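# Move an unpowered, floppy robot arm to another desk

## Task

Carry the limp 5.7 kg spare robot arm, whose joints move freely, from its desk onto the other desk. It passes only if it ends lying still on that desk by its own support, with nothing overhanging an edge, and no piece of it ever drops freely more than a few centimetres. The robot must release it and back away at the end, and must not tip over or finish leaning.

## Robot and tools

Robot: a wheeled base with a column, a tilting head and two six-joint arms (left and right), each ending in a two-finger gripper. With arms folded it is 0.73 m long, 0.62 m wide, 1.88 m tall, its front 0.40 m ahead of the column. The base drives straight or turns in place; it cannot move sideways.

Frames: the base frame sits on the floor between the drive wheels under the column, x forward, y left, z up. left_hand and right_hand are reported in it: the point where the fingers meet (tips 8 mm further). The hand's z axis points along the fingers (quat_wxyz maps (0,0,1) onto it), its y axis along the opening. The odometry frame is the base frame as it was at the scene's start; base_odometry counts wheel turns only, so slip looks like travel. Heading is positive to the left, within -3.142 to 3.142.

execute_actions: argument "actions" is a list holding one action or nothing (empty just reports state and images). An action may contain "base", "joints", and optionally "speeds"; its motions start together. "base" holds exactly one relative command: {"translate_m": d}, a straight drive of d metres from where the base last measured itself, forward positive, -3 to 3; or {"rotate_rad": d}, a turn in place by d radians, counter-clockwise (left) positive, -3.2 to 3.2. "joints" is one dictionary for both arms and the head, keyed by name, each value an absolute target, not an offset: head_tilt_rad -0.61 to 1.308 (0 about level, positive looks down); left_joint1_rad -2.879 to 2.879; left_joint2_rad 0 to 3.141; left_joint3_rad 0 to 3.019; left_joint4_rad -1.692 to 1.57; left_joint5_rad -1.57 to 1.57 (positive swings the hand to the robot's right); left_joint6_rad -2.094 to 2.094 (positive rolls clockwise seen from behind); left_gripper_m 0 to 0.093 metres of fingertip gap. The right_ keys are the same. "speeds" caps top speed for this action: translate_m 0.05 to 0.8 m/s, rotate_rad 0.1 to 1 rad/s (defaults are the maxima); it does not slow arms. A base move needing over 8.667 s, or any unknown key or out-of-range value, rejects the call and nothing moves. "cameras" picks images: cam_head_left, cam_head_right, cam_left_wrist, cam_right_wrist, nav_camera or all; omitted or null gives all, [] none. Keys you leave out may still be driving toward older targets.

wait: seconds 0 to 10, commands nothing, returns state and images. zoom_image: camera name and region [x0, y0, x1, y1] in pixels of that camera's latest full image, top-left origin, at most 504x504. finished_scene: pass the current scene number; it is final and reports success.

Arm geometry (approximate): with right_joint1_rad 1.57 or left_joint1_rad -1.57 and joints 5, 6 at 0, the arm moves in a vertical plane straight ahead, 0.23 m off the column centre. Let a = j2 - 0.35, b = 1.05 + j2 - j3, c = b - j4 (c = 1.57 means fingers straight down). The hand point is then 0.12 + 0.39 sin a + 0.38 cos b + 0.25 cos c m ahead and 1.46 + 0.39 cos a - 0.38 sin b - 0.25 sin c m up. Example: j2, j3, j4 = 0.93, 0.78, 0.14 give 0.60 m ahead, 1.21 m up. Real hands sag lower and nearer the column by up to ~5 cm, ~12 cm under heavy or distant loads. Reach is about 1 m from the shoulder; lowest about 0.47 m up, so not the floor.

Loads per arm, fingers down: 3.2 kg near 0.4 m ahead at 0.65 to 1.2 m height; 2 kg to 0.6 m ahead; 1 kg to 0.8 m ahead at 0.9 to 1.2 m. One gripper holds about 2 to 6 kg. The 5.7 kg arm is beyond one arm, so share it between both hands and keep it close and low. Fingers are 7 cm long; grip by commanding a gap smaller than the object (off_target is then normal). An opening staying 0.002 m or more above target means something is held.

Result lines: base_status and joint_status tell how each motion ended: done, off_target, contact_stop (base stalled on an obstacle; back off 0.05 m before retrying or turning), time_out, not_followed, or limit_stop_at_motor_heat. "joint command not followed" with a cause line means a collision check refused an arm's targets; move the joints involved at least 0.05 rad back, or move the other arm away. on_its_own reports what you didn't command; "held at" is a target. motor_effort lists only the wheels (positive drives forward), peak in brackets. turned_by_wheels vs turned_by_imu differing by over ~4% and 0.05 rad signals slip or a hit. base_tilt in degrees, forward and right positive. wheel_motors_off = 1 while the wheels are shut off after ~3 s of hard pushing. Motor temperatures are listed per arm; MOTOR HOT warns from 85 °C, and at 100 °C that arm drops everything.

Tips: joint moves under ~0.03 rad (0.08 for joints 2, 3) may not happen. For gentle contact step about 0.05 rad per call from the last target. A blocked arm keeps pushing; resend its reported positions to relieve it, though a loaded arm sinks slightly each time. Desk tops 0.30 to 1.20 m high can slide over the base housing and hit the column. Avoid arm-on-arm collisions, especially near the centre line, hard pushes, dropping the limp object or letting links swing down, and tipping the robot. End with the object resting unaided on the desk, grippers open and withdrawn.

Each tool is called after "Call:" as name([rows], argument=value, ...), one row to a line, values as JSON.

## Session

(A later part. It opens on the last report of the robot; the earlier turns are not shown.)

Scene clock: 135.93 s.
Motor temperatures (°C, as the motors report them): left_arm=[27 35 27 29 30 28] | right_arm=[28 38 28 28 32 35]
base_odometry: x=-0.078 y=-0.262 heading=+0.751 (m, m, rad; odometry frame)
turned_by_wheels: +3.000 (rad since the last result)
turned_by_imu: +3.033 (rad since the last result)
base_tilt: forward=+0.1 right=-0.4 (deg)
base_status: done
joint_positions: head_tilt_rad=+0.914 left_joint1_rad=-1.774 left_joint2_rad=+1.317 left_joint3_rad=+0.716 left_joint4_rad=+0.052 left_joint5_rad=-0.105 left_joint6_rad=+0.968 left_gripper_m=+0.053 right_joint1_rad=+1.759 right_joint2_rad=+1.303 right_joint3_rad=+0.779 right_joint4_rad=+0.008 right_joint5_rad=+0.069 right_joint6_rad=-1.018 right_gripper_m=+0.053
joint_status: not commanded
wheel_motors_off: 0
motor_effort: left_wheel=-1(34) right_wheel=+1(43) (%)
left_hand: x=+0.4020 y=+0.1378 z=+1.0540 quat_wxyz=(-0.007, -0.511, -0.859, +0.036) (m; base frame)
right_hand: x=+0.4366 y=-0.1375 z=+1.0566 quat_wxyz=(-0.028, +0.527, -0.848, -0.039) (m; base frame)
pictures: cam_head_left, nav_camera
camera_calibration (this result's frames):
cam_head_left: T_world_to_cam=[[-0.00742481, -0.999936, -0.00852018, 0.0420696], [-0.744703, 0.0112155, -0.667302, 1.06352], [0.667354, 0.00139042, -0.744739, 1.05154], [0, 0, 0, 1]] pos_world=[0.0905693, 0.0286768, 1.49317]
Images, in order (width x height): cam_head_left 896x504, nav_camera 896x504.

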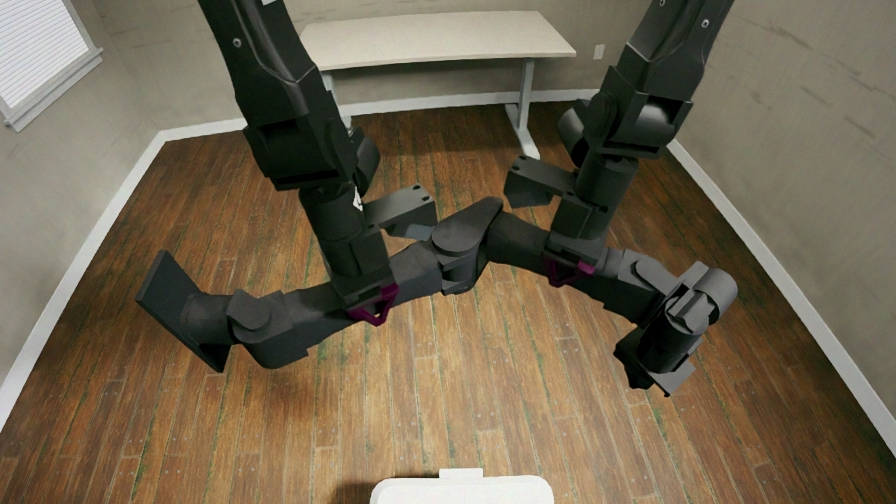

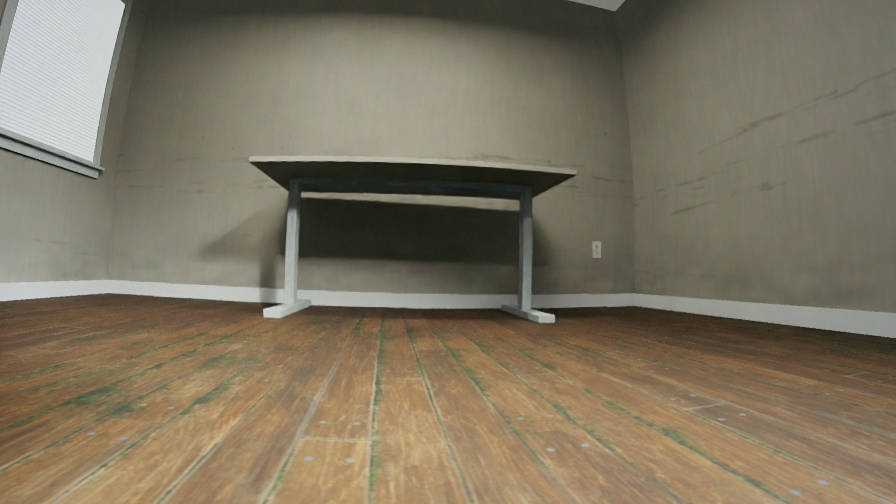

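Call:
execute_actions([
  {"base":{"translate_m":1.25},"speeds":{"translate_m":0.22},"joints":{"head_tilt_rad":0.8}},
], cameras=[])

Call:
execute_actions([
  {"base":{"rotate_rad":0.108},"speeds":{"rotate_rad":0.2}},
], cameras=["cam_head_left","nav_camera"])

Scene clock: 146.13 s.
Motor temperatures (°C, as the motors report them): left_arm=[27 36 27 29 30 28] | right_arm=[28 38 28 28 32 36]
base_odometry: x=+0.835 y=+0.592 heading=+0.752 (m, m, rad; odometry frame)
turned_by_wheels: +0.001 (rad since the last result)
turned_by_imu: -0.004 (rad since the last result)
base_tilt: forward=+0.1 right=-0.5 (deg)
base_status: done
joint_positions: head_tilt_rad=+0.815 left_joint1_rad=-1.774 left_joint2_rad=+1.316 left_joint3_rad=+0.723 left_joint4_rad=+0.050 left_joint5_rad=-0.107 left_joint6_rad=+0.967 left_gripper_m=+0.053 right_joint1_rad=+1.759 right_joint2_rad=+1.303 right_joint3_rad=+0.789 right_joint4_rad=+0.007 right_joint5_rad=+0.070 right_joint6_rad=-1.022 right_gripper_m=+0.053
joint_status: all done
wheel_motors_off: 0
motor_effort: left_wheel=+1(45) right_wheel=-1(52) (%)
left_hand: x=+0.4066 y=+0.1376 z=+1.0540 quat_wxyz=(-0.010, -0.510, -0.859, +0.033) (m; base frame)
right_hand: x=+0.4426 y=-0.1376 z=+1.0565 quat_wxyz=(-0.031, +0.528, -0.848, -0.036) (m; base frame)
pictures: none
No camera images: the call's "cameras" was empty. Leave "cameras" out to get every camera's image.

Scene clock: 147.27 s.
Motor temperatures (°C, as the motors report them): left_arm=[27 36 27 29 30 28] | right_arm=[28 38 28 28 32 36]
base_odometry: x=+0.835 y=+0.592 heading=+0.859 (m, m, rad; odometry frame)
turned_by_wheels: +0.107 (rad since the last result)
turned_by_imu: +0.106 (rad since the last result)
base_tilt: forward=+0.1 right=-0.4 (deg)
base_status: done
joint_positions: head_tilt_rad=+0.815 left_joint1_rad=-1.774 left_joint2_rad=+1.316 left_joint3_rad=+0.723 left_joint4_rad=+0.050 left_joint5_rad=-0.108 left_joint6_rad=+0.966 left_gripper_m=+0.053 right_joint1_rad=+1.759 right_joint2_rad=+1.303 right_joint3_rad=+0.789 right_joint4_rad=+0.007 right_joint5_rad=+0.069 right_joint6_rad=-1.023 right_gripper_m=+0.053
joint_status: not commanded
wheel_motors_off: 0
motor_effort: left_wheel=+0(41) right_wheel=+0(42) (%)
left_hand: x=+0.4066 y=+0.1377 z=+1.0540 quat_wxyz=(-0.010, -0.510, -0.860, +0.033) (m; base frame)
right_hand: x=+0.4426 y=-0.1374 z=+1.0565 quat_wxyz=(-0.032, +0.529, -0.848, -0.036) (m; base frame)
pictures: cam_head_left, nav_camera
camera_calibration (this result's frames):
cam_head_left: T_world_to_cam=[[-0.00654752, -0.999936, -0.00921146, 0.0430903], [-0.675197, 0.0112155, -0.737552, 1.16823], [0.737608, 0.00139042, -0.675228, 0.940982], [0, 0, 0, 1]] pos_world=[0.0949935, 0.0286768, 1.49741]
Images, in order (width x height): cam_head_left 896x504, nav_camera 896x504.

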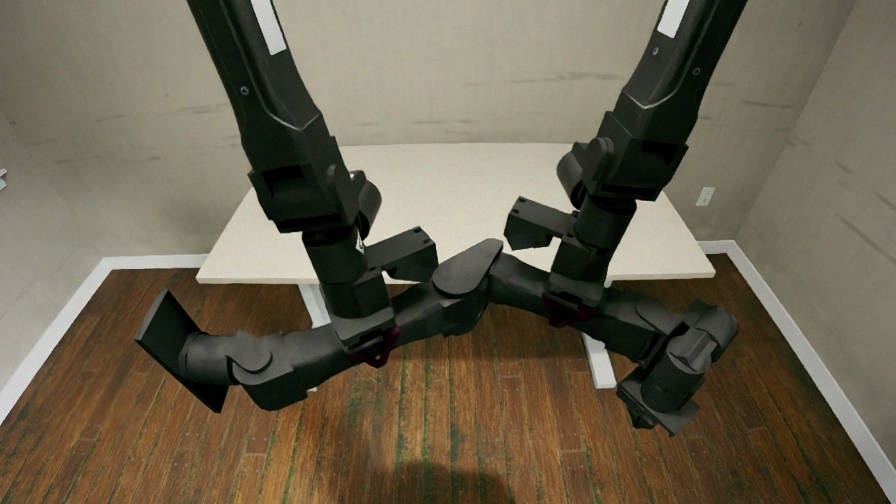

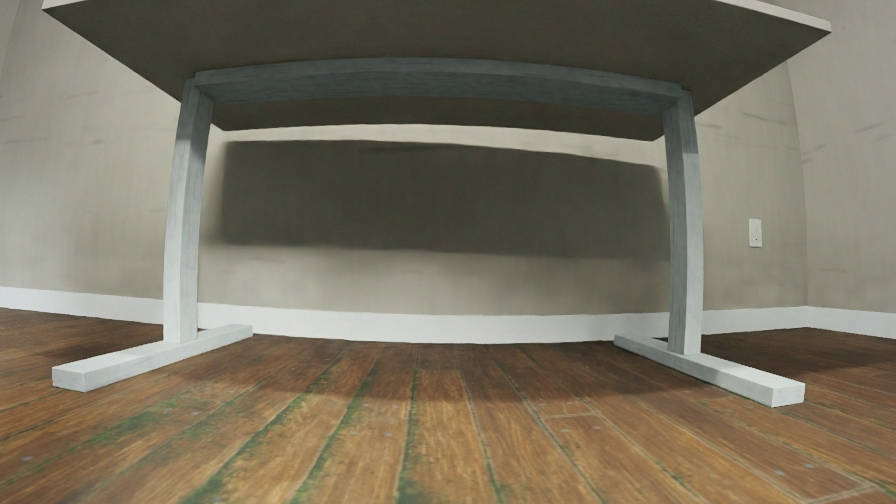

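Call:
execute_actions([
  {"base":{"translate_m":0.66},"speeds":{"translate_m":0.15},"joints":{"head_tilt_rad":1.05}},
], cameras=["cam_head_left","cam_right_wrist"])

Scene clock: 160.90 s.
Motor temperatures (°C, as the motors report them): left_arm=[27 36 27 29 30 28] | right_arm=[28 39 28 28 33 37]
base_odometry: x=+1.267 y=+1.092 heading=+0.860 (m, m, rad; odometry frame)
turned_by_wheels: +0.001 (rad since the last result)
turned_by_imu: -0.001 (rad since the last result)
base_tilt: forward=+0.2 right=-0.5 (deg)
base_status: done
joint_positions: head_tilt_rad=+1.049 left_joint1_rad=-1.774 left_joint2_rad=+1.316 left_joint3_rad=+0.723 left_joint4_rad=+0.050 left_joint5_rad=-0.108 left_joint6_rad=+0.965 left_gripper_m=+0.053 right_joint1_rad=+1.759 right_joint2_rad=+1.303 right_joint3_rad=+0.790 right_joint4_rad=+0.007 right_joint5_rad=+0.070 right_joint6_rad=-1.024 right_gripper_m=+0.053
joint_status: all done
wheel_motors_off: 0
motor_effort: left_wheel=+2(53) right_wheel=-2(39) (%)
left_hand: x=+0.4064 y=+0.1377 z=+1.0541 quat_wxyz=(-0.010, -0.509, -0.860, +0.033) (m; base frame)
right_hand: x=+0.4430 y=-0.1373 z=+1.0567 quat_wxyz=(-0.032, +0.529, -0.847, -0.036) (m; base frame)
pictures: cam_head_left, cam_right_wrist
camera_calibration (this result's frames):
cam_head_left: T_world_to_cam=[[-0.0085073, -0.999936, -0.00743955, 0.0404595], [-0.82799, 0.0112155, -0.560631, 0.903414], [0.560679, 0.00139042, -0.828032, 1.18515], [0, 0, 0, 1]] pos_world=[0.0838745, 0.0286768, 1.48812]
cam_right_wrist: T_world_to_cam=[[0.898865, -0.437365, -0.027465, -0.42681], [-0.361875, -0.776146, 0.516376, -0.491443], [-0.247162, -0.454213, -0.855921, 1.07263], [0, 0, 0, 1]] pos_world=[0.470918, -0.0808982, 1.16014]
Images, in order (width x height): cam_head_left 896x504, cam_right_wrist 616x616.

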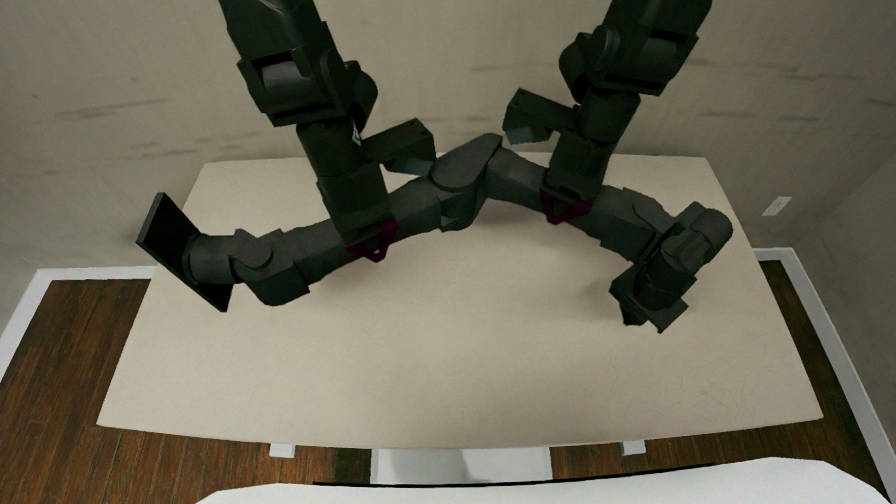

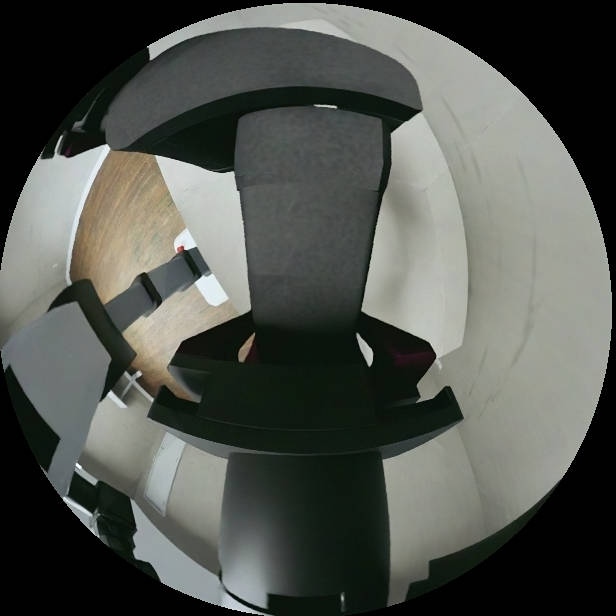

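Call:
execute_actions([
  {"base":{"rotate_rad":-0.2},"speeds":{"rotate_rad":0.15},"joints":{"left_joint2_rad":1.33,"left_joint3_rad":0.79,"left_joint4_rad":0.05,"right_joint2_rad":1.32,"right_joint3_rad":0.85,"right_joint4_rad":0.0}},
], cameras=["cam_head_left"])

Call:
execute_actions([
  {"joints":{"left_joint2_rad":1.42,"left_joint3_rad":0.85,"left_joint4_rad":0.08,"right_joint2_rad":1.41,"right_joint3_rad":0.93,"right_joint4_rad":0.0}},
], cameras=["cam_head_left"])

Scene clock: 166.80 s.
Motor temperatures (°C, as the motors report them): left_arm=[27 36 27 29 30 28] | right_arm=[28 39 28 28 33 37]
base_odometry: x=+1.267 y=+1.092 heading=+0.661 (m, m, rad; odometry frame)
turned_by_wheels: -0.199 (rad since the last result)
turned_by_imu: -0.199 (rad since the last result)
base_tilt: forward=+0.1 right=-0.3 (deg)
base_status: done
joint_positions: head_tilt_rad=+1.049 left_joint1_rad=-1.764 left_joint2_rad=+1.417 left_joint3_rad=+0.808 left_joint4_rad=+0.076 left_joint5_rad=-0.119 left_joint6_rad=+0.958 left_gripper_m=+0.053 right_joint1_rad=+1.746 right_joint2_rad=+1.421 right_joint3_rad=+0.893 right_joint4_rad=+0.028 right_joint5_rad=+0.070 right_joint6_rad=-1.047 right_gripper_m=+0.053
joint_status: all done
wheel_motors_off: 0
motor_effort: left_wheel=+0(35) right_wheel=-1(37) (%)
left_hand: x=+0.4236 y=+0.1381 z=+1.0211 quat_wxyz=(-0.010, -0.503, -0.864, +0.022) (m; base frame)
right_hand: x=+0.4632 y=-0.1364 z=+1.0178 quat_wxyz=(-0.032, +0.536, -0.843, -0.029) (m; base frame)
pictures: cam_head_left
camera_calibration (this result's frames):
cam_head_left: T_world_to_cam=[[-0.00850738, -0.999936, -0.00743947, 0.0404594], [-0.827996, 0.0112155, -0.560623, 0.903401], [0.56067, 0.00139042, -0.828038, 1.18516], [0, 0, 0, 1]] pos_world=[0.083874, 0.0286768, 1.48812]
Images, in order (width x height): cam_head_left 896x504.

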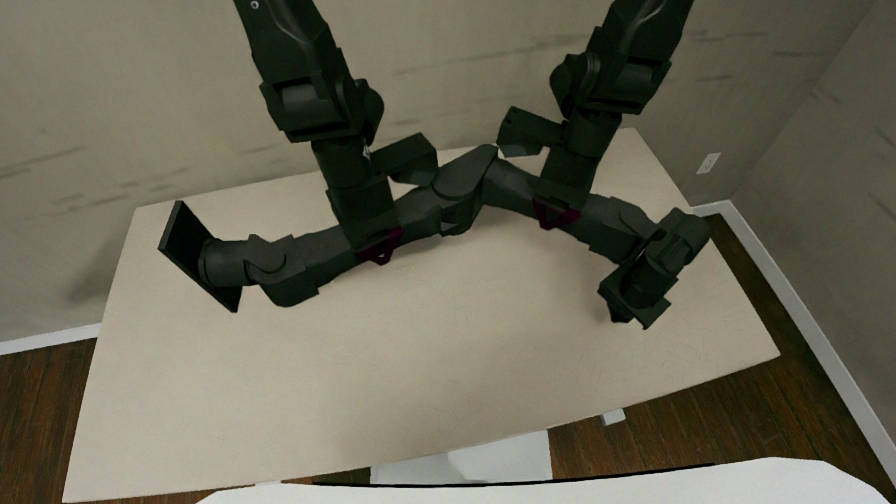

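Scene clock: 167.60 s.
Motor temperatures (°C, as the motors report them): left_arm=[27 36 27 29 29 28] | right_arm=[28 39 28 28 33 37]
base_odometry: x=+1.267 y=+1.092 heading=+0.661 (m, m, rad; odometry frame)
turned_by_wheels: +0.000 (rad since the last result)
turned_by_imu: +0.000 (rad since the last result)
base_tilt: forward=+0.2 right=-0.3 (deg)
base_status: not commanded
joint_positions: head_tilt_rad=+1.049 left_joint1_rad=-1.757 left_joint2_rad=+1.504 left_joint3_rad=+0.866 left_joint4_rad=+0.102 left_joint5_rad=-0.120 left_joint6_rad=+0.946 left_gripper_m=+0.053 right_joint1_rad=+1.739 right_joint2_rad=+1.510 right_joint3_rad=+0.967 right_joint4_rad=+0.030 right_joint5_rad=+0.075 right_joint6_rad=-1.063 right_gripper_m=+0.053
joint_status: all done
wheel_motors_off: 0
motor_effort: left_wheel=+2(2) right_wheel=-4(4) (%)
left_hand: x=+0.4266 y=+0.1371 z=+0.9921 quat_wxyz=(-0.006, -0.497, -0.867, +0.020) (m; base frame)
right_hand: x=+0.4696 y=-0.1366 z=+0.9868 quat_wxyz=(-0.024, +0.542, -0.840, -0.027) (m; base frame)
pictures: cam_head_left
camera_calibration (this result's frames):
cam_head_left: T_world_to_cam=[[-0.00850738, -0.999936, -0.00743946, 0.0404594], [-0.827996, 0.0112155, -0.560622, 0.9034], [0.56067, 0.00139042, -0.828038, 1.18516], [0, 0, 0, 1]] pos_world=[0.083874, 0.0286768, 1.48812]
Images, in order (width x height): cam_head_left 896x504.

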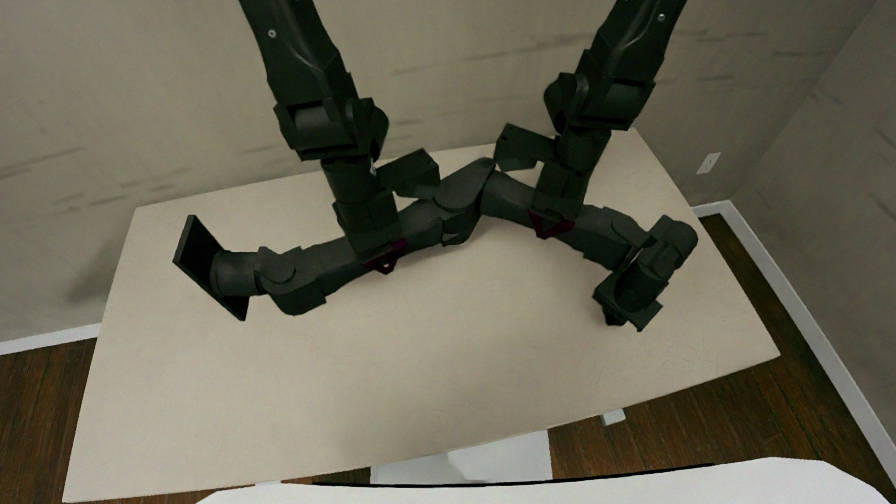

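Call:
execute_actions([
  {"joints":{"left_joint2_rad":1.51,"left_joint3_rad":0.91,"left_joint4_rad":0.1,"right_joint2_rad":1.50,"right_joint3_rad":1.01,"right_joint4_rad":0.0}},
], cameras=["cam_head_left"])

Call:
zoom_image(camera="cam_head_left", region=[520, 200, 800, 420])

Scene clock: 173.53 s.
Motor temperatures (°C, as the motors report them): left_arm=[27 36 27 29 29 28] | right_arm=[28 39 28 28 32 37]
base_odometry: x=+1.267 y=+1.092 heading=+0.661 (m, m, rad; odometry frame)
turned_by_wheels: +0.000 (rad since the last result)
turned_by_imu: +0.000 (rad since the last result)
base_tilt: forward=+0.2 right=-0.3 (deg)
base_status: not commanded
joint_positions: head_tilt_rad=+1.049 left_joint1_rad=-1.750 left_joint2_rad=+1.593 left_joint3_rad=+0.930 left_joint4_rad=+0.122 left_joint5_rad=-0.122 left_joint6_rad=+0.936 left_gripper_m=+0.053 right_joint1_rad=+1.732 right_joint2_rad=+1.602 right_joint3_rad=+1.047 right_joint4_rad=+0.032 right_joint5_rad=+0.078 right_joint6_rad=-1.078 right_gripper_m=+0.053
joint_status: all done
wheel_motors_off: 0
motor_effort: left_wheel=+3(3) right_wheel=-5(5) (%)
left_hand: x=+0.4281 y=+0.1367 z=+0.9610 quat_wxyz=(-0.002, -0.491, -0.871, +0.017) (m; base frame)
right_hand: x=+0.4748 y=-0.1360 z=+0.9534 quat_wxyz=(-0.017, +0.547, -0.837, -0.026) (m; base frame)
pictures: cam_head_left
camera_calibration (this result's frames):
cam_head_left: T_world_to_cam=[[-0.00850739, -0.999936, -0.00743946, 0.0404594], [-0.827996, 0.0112155, -0.560622, 0.9034], [0.560669, 0.00139042, -0.828039, 1.18516], [0, 0, 0, 1]] pos_world=[0.0838739, 0.0286768, 1.48812]
Images, in order (width x height): cam_head_left 896x504.

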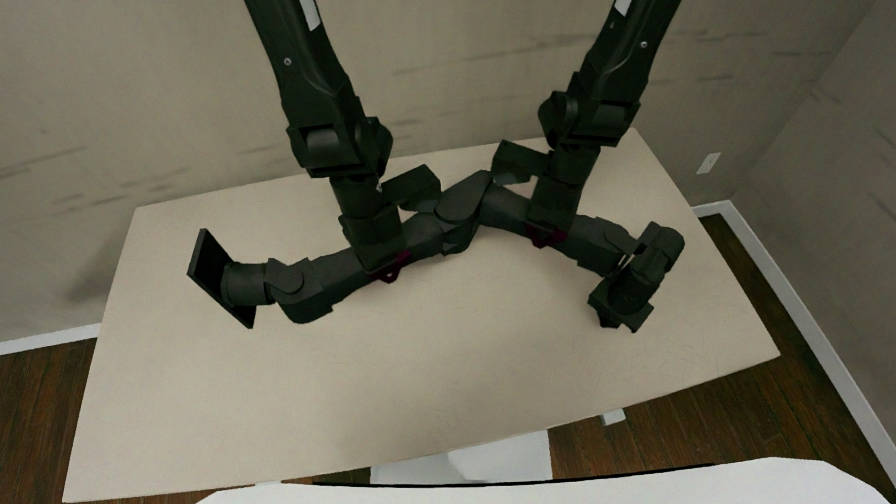

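Region (520, 200, 800, 420) of cam_head_left's 896x504 image, scaled by 1.800, with more detail than that image has; it fills the top 396 rows of this view, and the rest is white.

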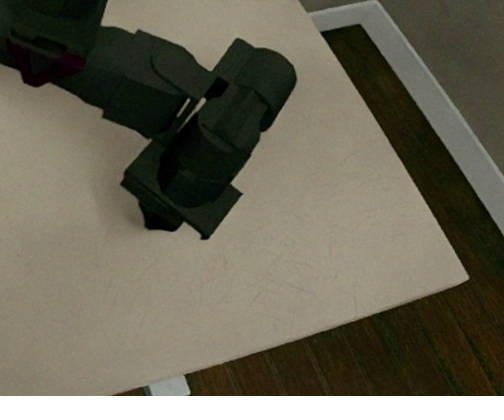

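Call:
execute_actions([
  {"joints":{"left_joint2_rad":1.58,"left_joint3_rad":0.965,"left_joint4_rad":0.11,"right_joint2_rad":1.57,"right_joint3_rad":1.08,"right_joint4_rad":0.0}},
], cameras=["cam_head_left"])

Scene clock: 183.93 s.
Motor temperatures (°C, as the motors report them): left_arm=[27 36 27 29 29 28] | right_arm=[28 40 28 28 32 36]
base_odometry: x=+1.267 y=+1.092 heading=+0.661 (m, m, rad; odometry frame)
turned_by_wheels: +0.000 (rad since the last result)
turned_by_imu: +0.000 (rad since the last result)
base_tilt: forward=+0.1 right=-0.5 (deg)
base_status: not commanded
joint_positions: head_tilt_rad=+1.049 left_joint1_rad=-1.745 left_joint2_rad=+1.660 left_joint3_rad=+0.986 left_joint4_rad=+0.131 left_joint5_rad=-0.125 left_joint6_rad=+0.929 left_gripper_m=+0.053 right_joint1_rad=+1.727 right_joint2_rad=+1.673 right_joint3_rad=+1.115 right_joint4_rad=+0.031 right_joint5_rad=+0.081 right_joint6_rad=-1.087 right_gripper_m=+0.053
joint_status: all done
wheel_motors_off: 0
motor_effort: left_wheel=+3(4) right_wheel=-4(5) (%)
left_hand: x=+0.4313 y=+0.1365 z=+0.9370 quat_wxyz=(+0.000, -0.488, -0.873, +0.014) (m; base frame)
right_hand: x=+0.4802 y=-0.1357 z=+0.9273 quat_wxyz=(-0.014, +0.550, -0.835, -0.023) (m; base frame)
pictures: cam_head_left
camera_calibration (this result's frames):
cam_head_left: T_world_to_cam=[[-0.00850739, -0.999936, -0.00743945, 0.0404594], [-0.827997, 0.0112155, -0.560621, 0.903399], [0.560669, 0.00139042, -0.828039, 1.18516], [0, 0, 0, 1]] pos_world=[0.0838739, 0.0286768, 1.48812]
Images, in order (width x height): cam_head_left 896x504.

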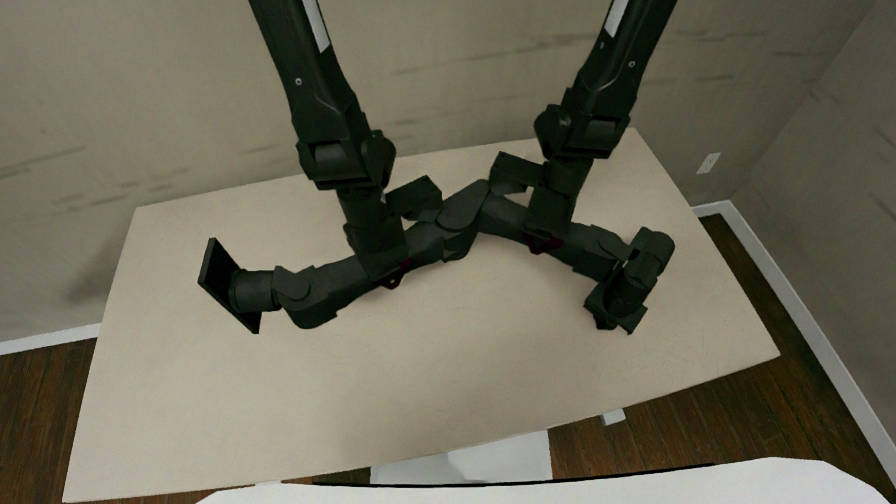

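Call:
execute_actions(actions=[])

Scene clock: 195.83 s.
Motor temperatures (°C, as the motors report them): left_arm=[27 37 27 29 29 28] | right_arm=[28 41 28 28 32 36]
base_odometry: x=+1.267 y=+1.092 heading=+0.661 (m, m, rad; odometry frame)
turned_by_wheels: +0.000 (rad since the last result)
turned_by_imu: +0.000 (rad since the last result)
base_tilt: forward=+0.1 right=-0.2 (deg)
base_status: not commanded
joint_positions: head_tilt_rad=+1.049 left_joint1_rad=-1.745 left_joint2_rad=+1.660 left_joint3_rad=+0.986 left_joint4_rad=+0.131 left_joint5_rad=-0.125 left_joint6_rad=+0.929 left_gripper_m=+0.053 right_joint1_rad=+1.727 right_joint2_rad=+1.673 right_joint3_rad=+1.115 right_joint4_rad=+0.031 right_joint5_rad=+0.081 right_joint6_rad=-1.087 right_gripper_m=+0.053
joint_status: all done
wheel_motors_off: 0
motor_effort: left_wheel=+3(4) right_wheel=-5(5) (%)
left_hand: x=+0.4313 y=+0.1365 z=+0.9370 quat_wxyz=(+0.000, -0.487, -0.873, +0.014) (m; base frame)
right_hand: x=+0.4802 y=-0.1357 z=+0.9273 quat_wxyz=(-0.014, +0.550, -0.835, -0.023) (m; base frame)
pictures: cam_head_left, cam_head_right, cam_left_wrist, cam_right_wrist, nav_camera
camera_calibration (this result's frames):
cam_head_left: T_world_to_cam=[[-0.00850739, -0.999936, -0.00743945, 0.0404594], [-0.827997, 0.0112155, -0.560621, 0.903399], [0.560669, 0.00139042, -0.828039, 1.18516], [0, 0, 0, 1]] pos_world=[0.0838739, 0.0286768, 1.48812]
cam_head_right: T_world_to_cam=[[-0.0185507, -0.999825, -0.00244509, -0.0359764], [-0.822942, 0.0166576, -0.567882, 0.908836], [0.567823, -0.00852243, -0.823107, 1.17225], [0, 0, 0, 1]] pos_world=[0.0816203, -0.0411187, 1.48091]
cam_left_wrist: T_world_to_cam=[[-0.85309, -0.521396, 0.0195894, 0.418229], [-0.416394, 0.702953, 0.576605, -0.455189], [-0.31441, 0.483739, -0.816788, 0.957547], [0, 0, 0, 1]] pos_world=[0.468311, 0.0748356, 1.03638]
cam_right_wrist: T_world_to_cam=[[0.919205, -0.393018, -0.0244601, -0.469661], [-0.315162, -0.771509, 0.552672, -0.465387], [-0.236081, -0.50031, -0.83304, 0.939071], [0, 0, 0, 1]] pos_world=[0.506739, -0.0738087, 1.028]
Images, in order (width x height): cam_head_left 896x504, cam_head_right 896x504, cam_left_wrist 616x616, cam_right_wrist 616x616, nav_camera 896x504.

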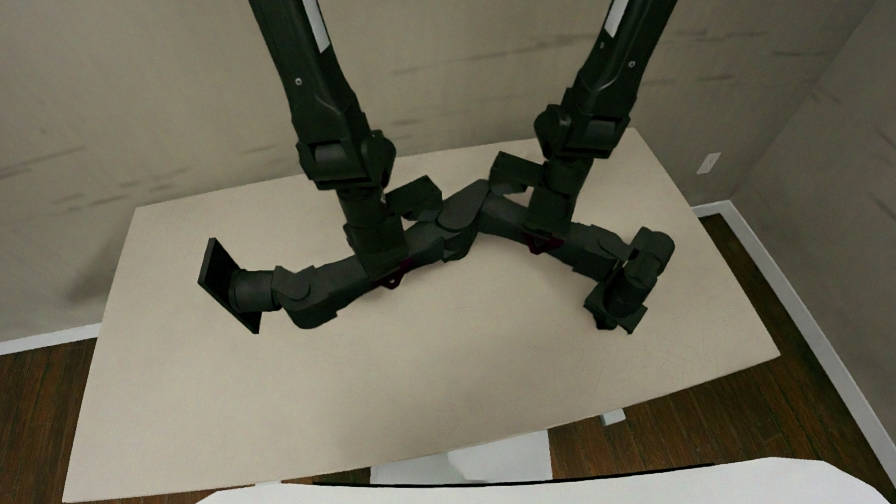

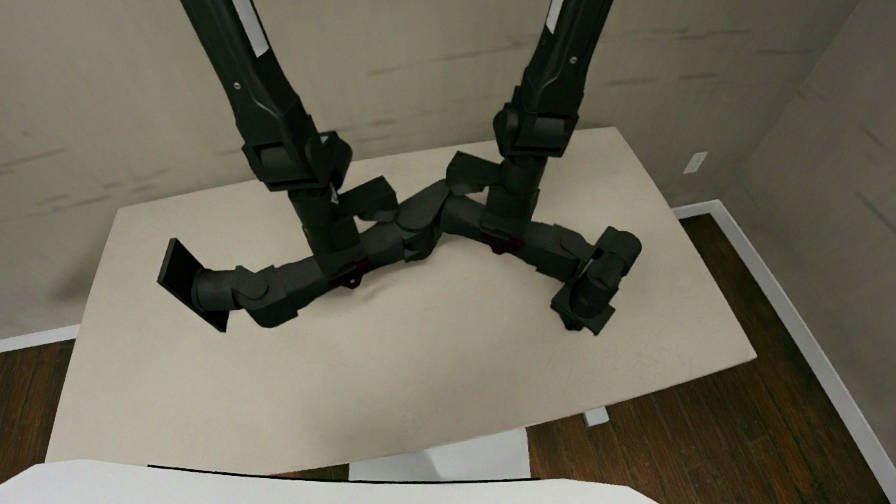

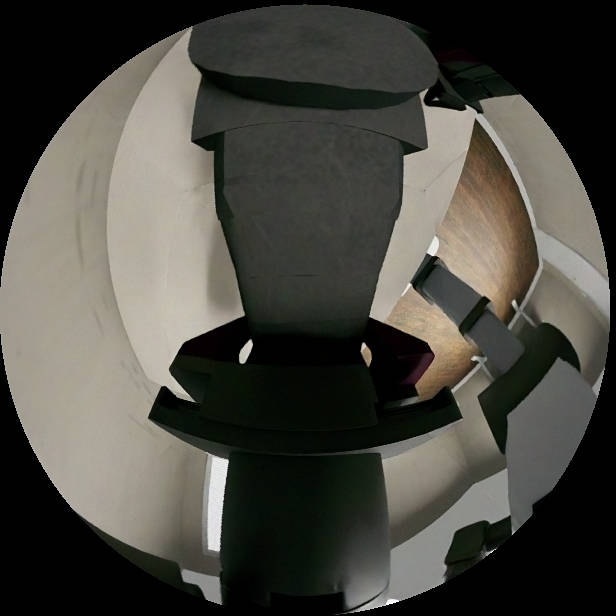

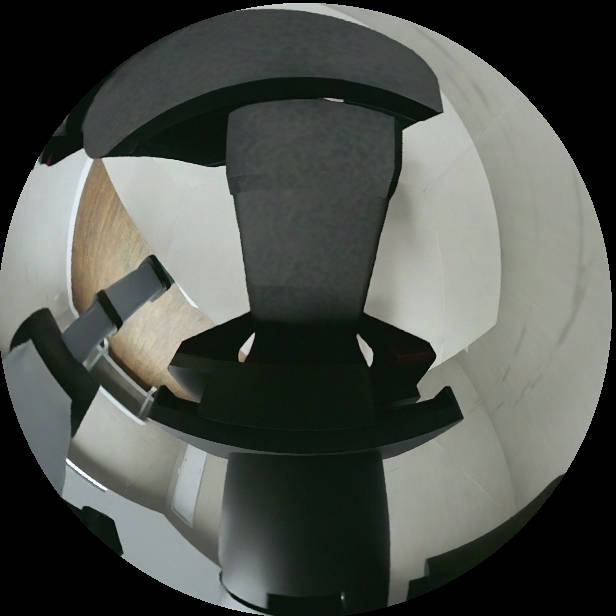

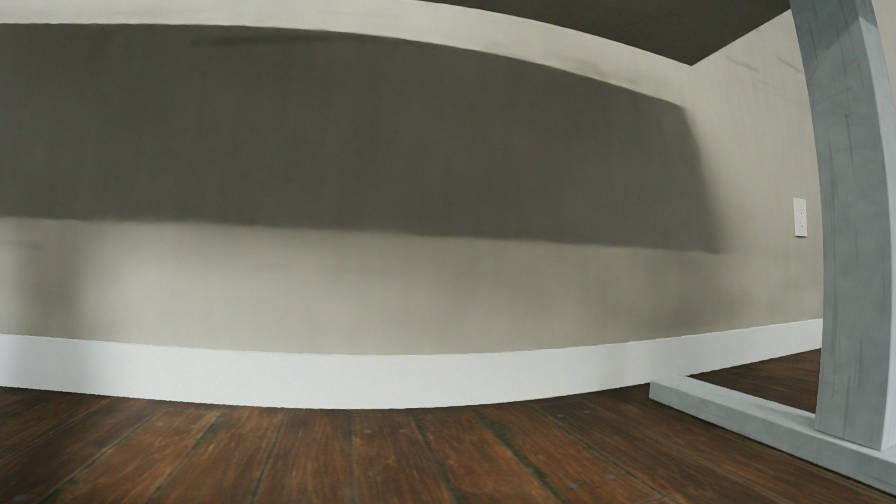

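Call:
execute_actions([
  {"base":{"rotate_rad":0.08},"speeds":{"rotate_rad":0.1},"joints":{"left_joint2_rad":1.64,"left_joint3_rad":1.01,"right_joint2_rad":1.63,"right_joint3_rad":1.13}},
], cameras=["cam_head_right"])

Call:
zoom_image(camera="cam_head_right", region=[450, 180, 800, 450])

Scene clock: 203.60 s.
Motor temperatures (°C, as the motors report them): left_arm=[27 37 27 29 29 28] | right_arm=[28 42 28 28 31 35]
base_odometry: x=+1.267 y=+1.092 heading=+0.740 (m, m, rad; odometry frame)
turned_by_wheels: +0.079 (rad since the last result)
turned_by_imu: +0.080 (rad since the last result)
base_tilt: forward=+0.2 right=-0.5 (deg)
base_status: done
joint_positions: head_tilt_rad=+1.049 left_joint1_rad=-1.737 left_joint2_rad=+1.719 left_joint3_rad=+1.031 left_joint4_rad=+0.134 left_joint5_rad=-0.122 left_joint6_rad=+0.928 left_gripper_m=+0.053 right_joint1_rad=+1.726 right_joint2_rad=+1.734 right_joint3_rad=+1.164 right_joint4_rad=+0.031 right_joint5_rad=+0.082 right_joint6_rad=-1.089 right_gripper_m=+0.053
joint_status: all done
wheel_motors_off: 0
motor_effort: left_wheel=+0(16) right_wheel=+1(38) (%)
left_hand: x=+0.4285 y=+0.1381 z=+0.9155 quat_wxyz=(+0.006, -0.486, -0.874, +0.015) (m; base frame)
right_hand: x=+0.4777 y=-0.1341 z=+0.9047 quat_wxyz=(-0.008, +0.551, -0.834, -0.025) (m; base frame)
pictures: cam_head_right
camera_calibration (this result's frames):
cam_head_right: T_world_to_cam=[[-0.0185507, -0.999825, -0.00244508, -0.0359764], [-0.822942, 0.0166576, -0.567881, 0.908835], [0.567822, -0.00852243, -0.823107, 1.17225], [0, 0, 0, 1]] pos_world=[0.0816202, -0.0411187, 1.48091]
Images, in order (width x height): cam_head_right 896x504.

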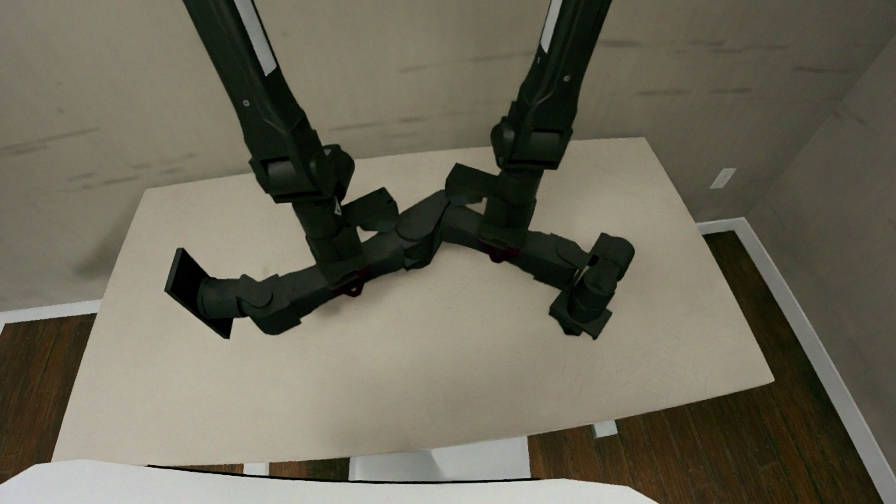

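Region (450, 180, 800, 450) of cam_head_right's 896x504 image, scaled by 1.440, with more detail than that image has; it fills the top 389 rows of this view, and the rest is white.

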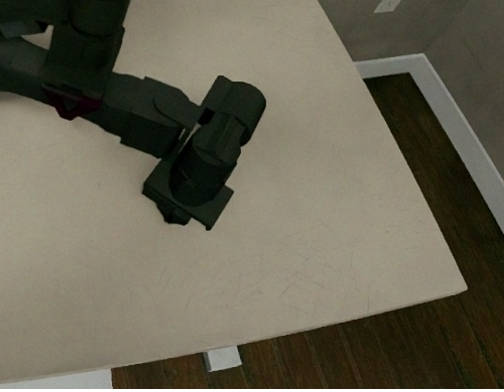

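Call:
execute_actions([
  {"base":{"rotate_rad":0.06},"speeds":{"rotate_rad":0.1},"joints":{"left_joint2_rad":1.73,"left_joint3_rad":1.05,"left_joint4_rad":0.14,"right_joint2_rad":1.72,"right_joint3_rad":1.17,"right_joint4_rad":0.03}},
], cameras=["cam_head_right"])

Call:
zoom_image(camera="cam_head_right", region=[450, 180, 800, 450])

Scene clock: 207.23 s.
Motor temperatures (°C, as the motors report them): left_arm=[27 37 27 29 29 28] | right_arm=[28 42 28 28 31 35]
base_odometry: x=+1.267 y=+1.092 heading=+0.798 (m, m, rad; odometry frame)
turned_by_wheels: +0.059 (rad since the last result)
turned_by_imu: +0.058 (rad since the last result)
base_tilt: forward=+0.0 right=-0.2 (deg)
base_status: done
joint_positions: head_tilt_rad=+1.049 left_joint1_rad=-1.731 left_joint2_rad=+1.814 left_joint3_rad=+1.080 left_joint4_rad=+0.158 left_joint5_rad=-0.109 left_joint6_rad=+0.903 left_gripper_m=+0.053 right_joint1_rad=+1.725 right_joint2_rad=+1.780 right_joint3_rad=+1.187 right_joint4_rad=+0.042 right_joint5_rad=+0.091 right_joint6_rad=-1.116 right_gripper_m=+0.053
joint_status: all done
wheel_motors_off: 0
motor_effort: left_wheel=+0(28) right_wheel=+0(48) (%)
left_hand: x=+0.4112 y=+0.1362 z=+0.8826 quat_wxyz=(+0.015, -0.475, -0.880, +0.023) (m; base frame)
right_hand: x=+0.4691 y=-0.1343 z=+0.8875 quat_wxyz=(-0.001, +0.563, -0.826, -0.024) (m; base frame)
pictures: cam_head_right
camera_calibration (this result's frames):
cam_head_right: T_world_to_cam=[[-0.0185507, -0.999825, -0.00244492, -0.0359767], [-0.822947, 0.0166576, -0.567874, 0.908825], [0.567816, -0.00852243, -0.823112, 1.17226], [0, 0, 0, 1]] pos_world=[0.0816197, -0.0411187, 1.48091]
Images, in order (width x height): cam_head_right 896x504.

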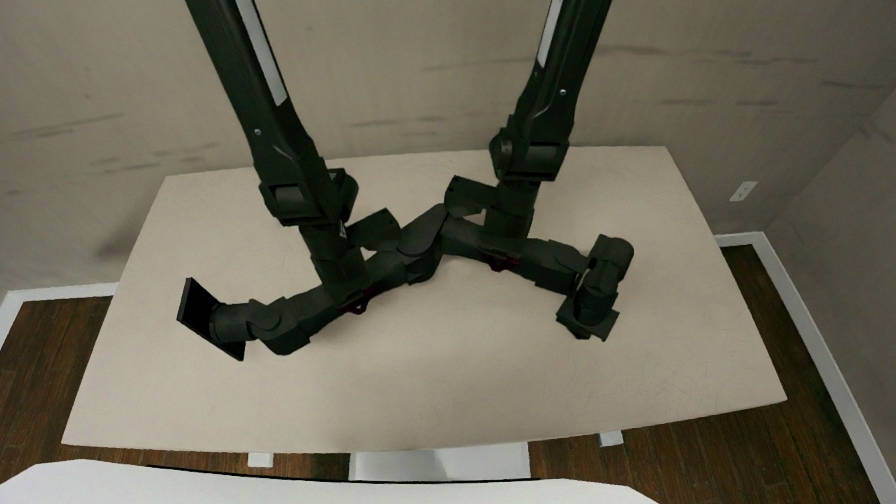

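Region (450, 180, 800, 450) of cam_head_right's 896x504 image, scaled by 1.440, with more detail than that image has; it fills the top 389 rows of this view, and the rest is white.

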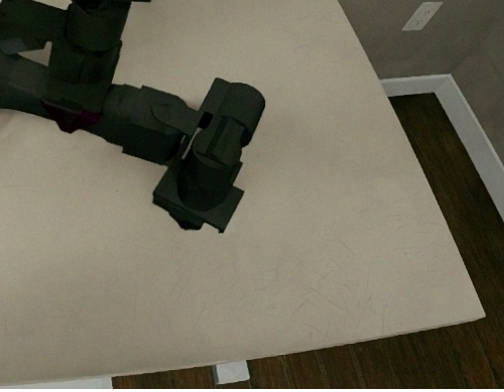

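Call:
execute_actions([
  {"joints":{"left_joint3_rad":1.15,"left_joint4_rad":0.08,"right_joint3_rad":1.27,"right_joint4_rad":-0.04}},
], cameras=["cam_head_right"])

Call:
zoom_image(camera="cam_head_right", region=[450, 180, 800, 450])

Scene clock: 213.50 s.
Motor temperatures (°C, as the motors report them): left_arm=[27 37 27 29 29 28] | right_arm=[28 41 27 28 31 35]
base_odometry: x=+1.267 y=+1.092 heading=+0.798 (m, m, rad; odometry frame)
turned_by_wheels: +0.000 (rad since the last result)
turned_by_imu: +0.000 (rad since the last result)
base_tilt: forward=+0.1 right=-0.5 (deg)
base_status: not commanded
joint_positions: head_tilt_rad=+1.049 left_joint1_rad=-1.726 left_joint2_rad=+1.818 left_joint3_rad=+1.178 left_joint4_rad=+0.099 left_joint5_rad=-0.111 left_joint6_rad=+0.904 left_gripper_m=+0.053 right_joint1_rad=+1.722 right_joint2_rad=+1.788 right_joint3_rad=+1.291 right_joint4_rad=-0.024 right_joint5_rad=+0.097 right_joint6_rad=-1.128 right_gripper_m=+0.053
joint_status: all done
wheel_motors_off: 0
motor_effort: left_wheel=-2(3) right_wheel=+2(3) (%)
left_hand: x=+0.4551 y=+0.1359 z=+0.8746 quat_wxyz=(+0.001, -0.472, -0.881, +0.013) (m; base frame)
right_hand: x=+0.5136 y=-0.1338 z=+0.8837 quat_wxyz=(-0.012, +0.566, -0.824, -0.013) (m; base frame)
pictures: cam_head_right
camera_calibration (this result's frames):
cam_head_right: T_world_to_cam=[[-0.0185507, -0.999825, -0.00244492, -0.0359767], [-0.822947, 0.0166576, -0.567874, 0.908824], [0.567815, -0.00852243, -0.823112, 1.17226], [0, 0, 0, 1]] pos_world=[0.0816197, -0.0411187, 1.48091]
Images, in order (width x height): cam_head_right 896x504.

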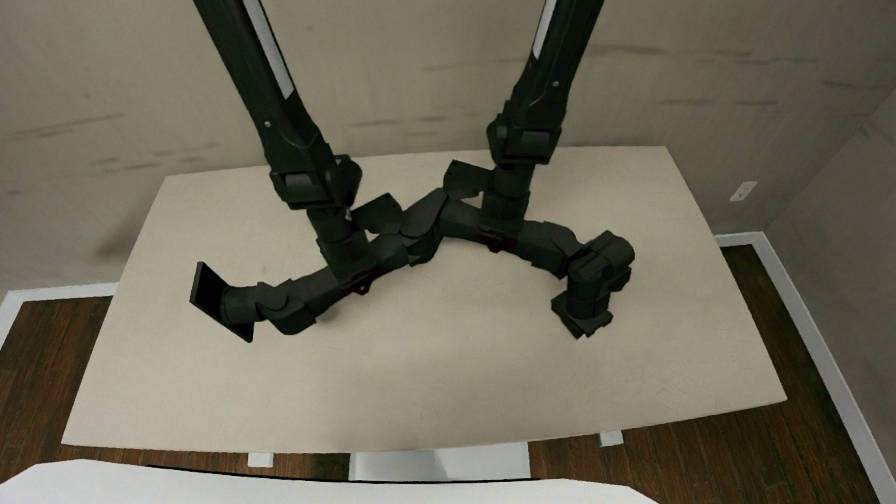

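Region (450, 180, 800, 450) of cam_head_right's 896x504 image, scaled by 1.440, with more detail than that image has; it fills the top 389 rows of this view, and the rest is white.

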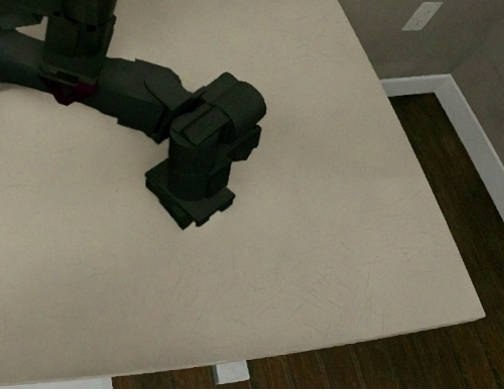

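The tip stayed and is tilting. Lower with more forward.

Call:
execute_actions([
  {"joints":{"left_joint2_rad":1.80,"left_joint3_rad":1.24,"right_joint2_rad":1.82,"right_joint3_rad":1.41,"right_joint4_rad":-0.06}},
], cameras=["cam_head_right"])

Call:
zoom_image(camera="cam_head_right", region=[450, 180, 800, 450])

Scene clock: 216.77 s.
Motor temperatures (°C, as the motors report them): left_arm=[27 37 27 29 29 28] | right_arm=[28 41 27 28 31 35]
base_odometry: x=+1.267 y=+1.092 heading=+0.798 (m, m, rad; odometry frame)
turned_by_wheels: +0.000 (rad since the last result)
turned_by_imu: +0.000 (rad since the last result)
base_tilt: forward=+0.2 right=-0.4 (deg)
base_status: not commanded
joint_positions: head_tilt_rad=+1.049 left_joint1_rad=-1.716 left_joint2_rad=+1.899 left_joint3_rad=+1.270 left_joint4_rad=+0.107 left_joint5_rad=-0.135 left_joint6_rad=+0.891 left_gripper_m=+0.053 right_joint1_rad=+1.721 right_joint2_rad=+1.895 right_joint3_rad=+1.426 right_joint4_rad=-0.044 right_joint5_rad=+0.088 right_joint6_rad=-1.143 right_gripper_m=+0.053
joint_status: all done
wheel_motors_off: 0
motor_effort: left_wheel=-3(3) right_wheel=+3(3) (%)
left_hand: x=+0.4671 y=+0.1419 z=+0.8429 quat_wxyz=(-0.001, -0.463, -0.886, -0.006) (m; base frame)
right_hand: x=+0.5291 y=-0.1266 z=+0.8435 quat_wxyz=(-0.018, +0.571, -0.820, -0.014) (m; base frame)
pictures: cam_head_right
camera_calibration (this result's frames):
cam_head_right: T_world_to_cam=[[-0.0185507, -0.999825, -0.0024449, -0.0359767], [-0.822947, 0.0166576, -0.567873, 0.908823], [0.567815, -0.00852243, -0.823112, 1.17226], [0, 0, 0, 1]] pos_world=[0.0816197, -0.0411187, 1.48091]
Images, in order (width x height): cam_head_right 896x504.

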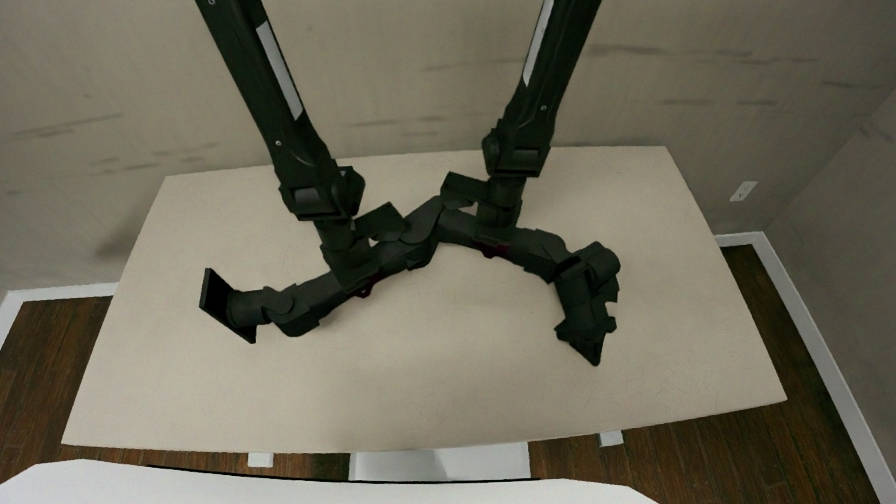

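Region (450, 180, 800, 450) of cam_head_right's 896x504 image, scaled by 1.440, with more detail than that image has; it fills the top 389 rows of this view, and the rest is white.

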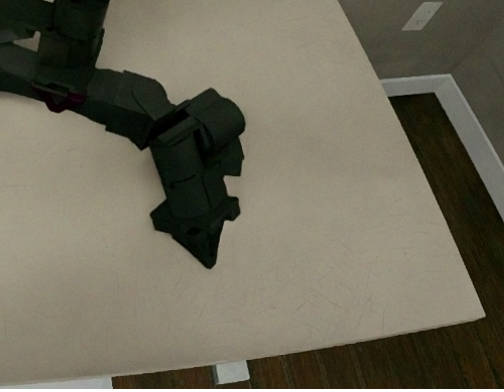

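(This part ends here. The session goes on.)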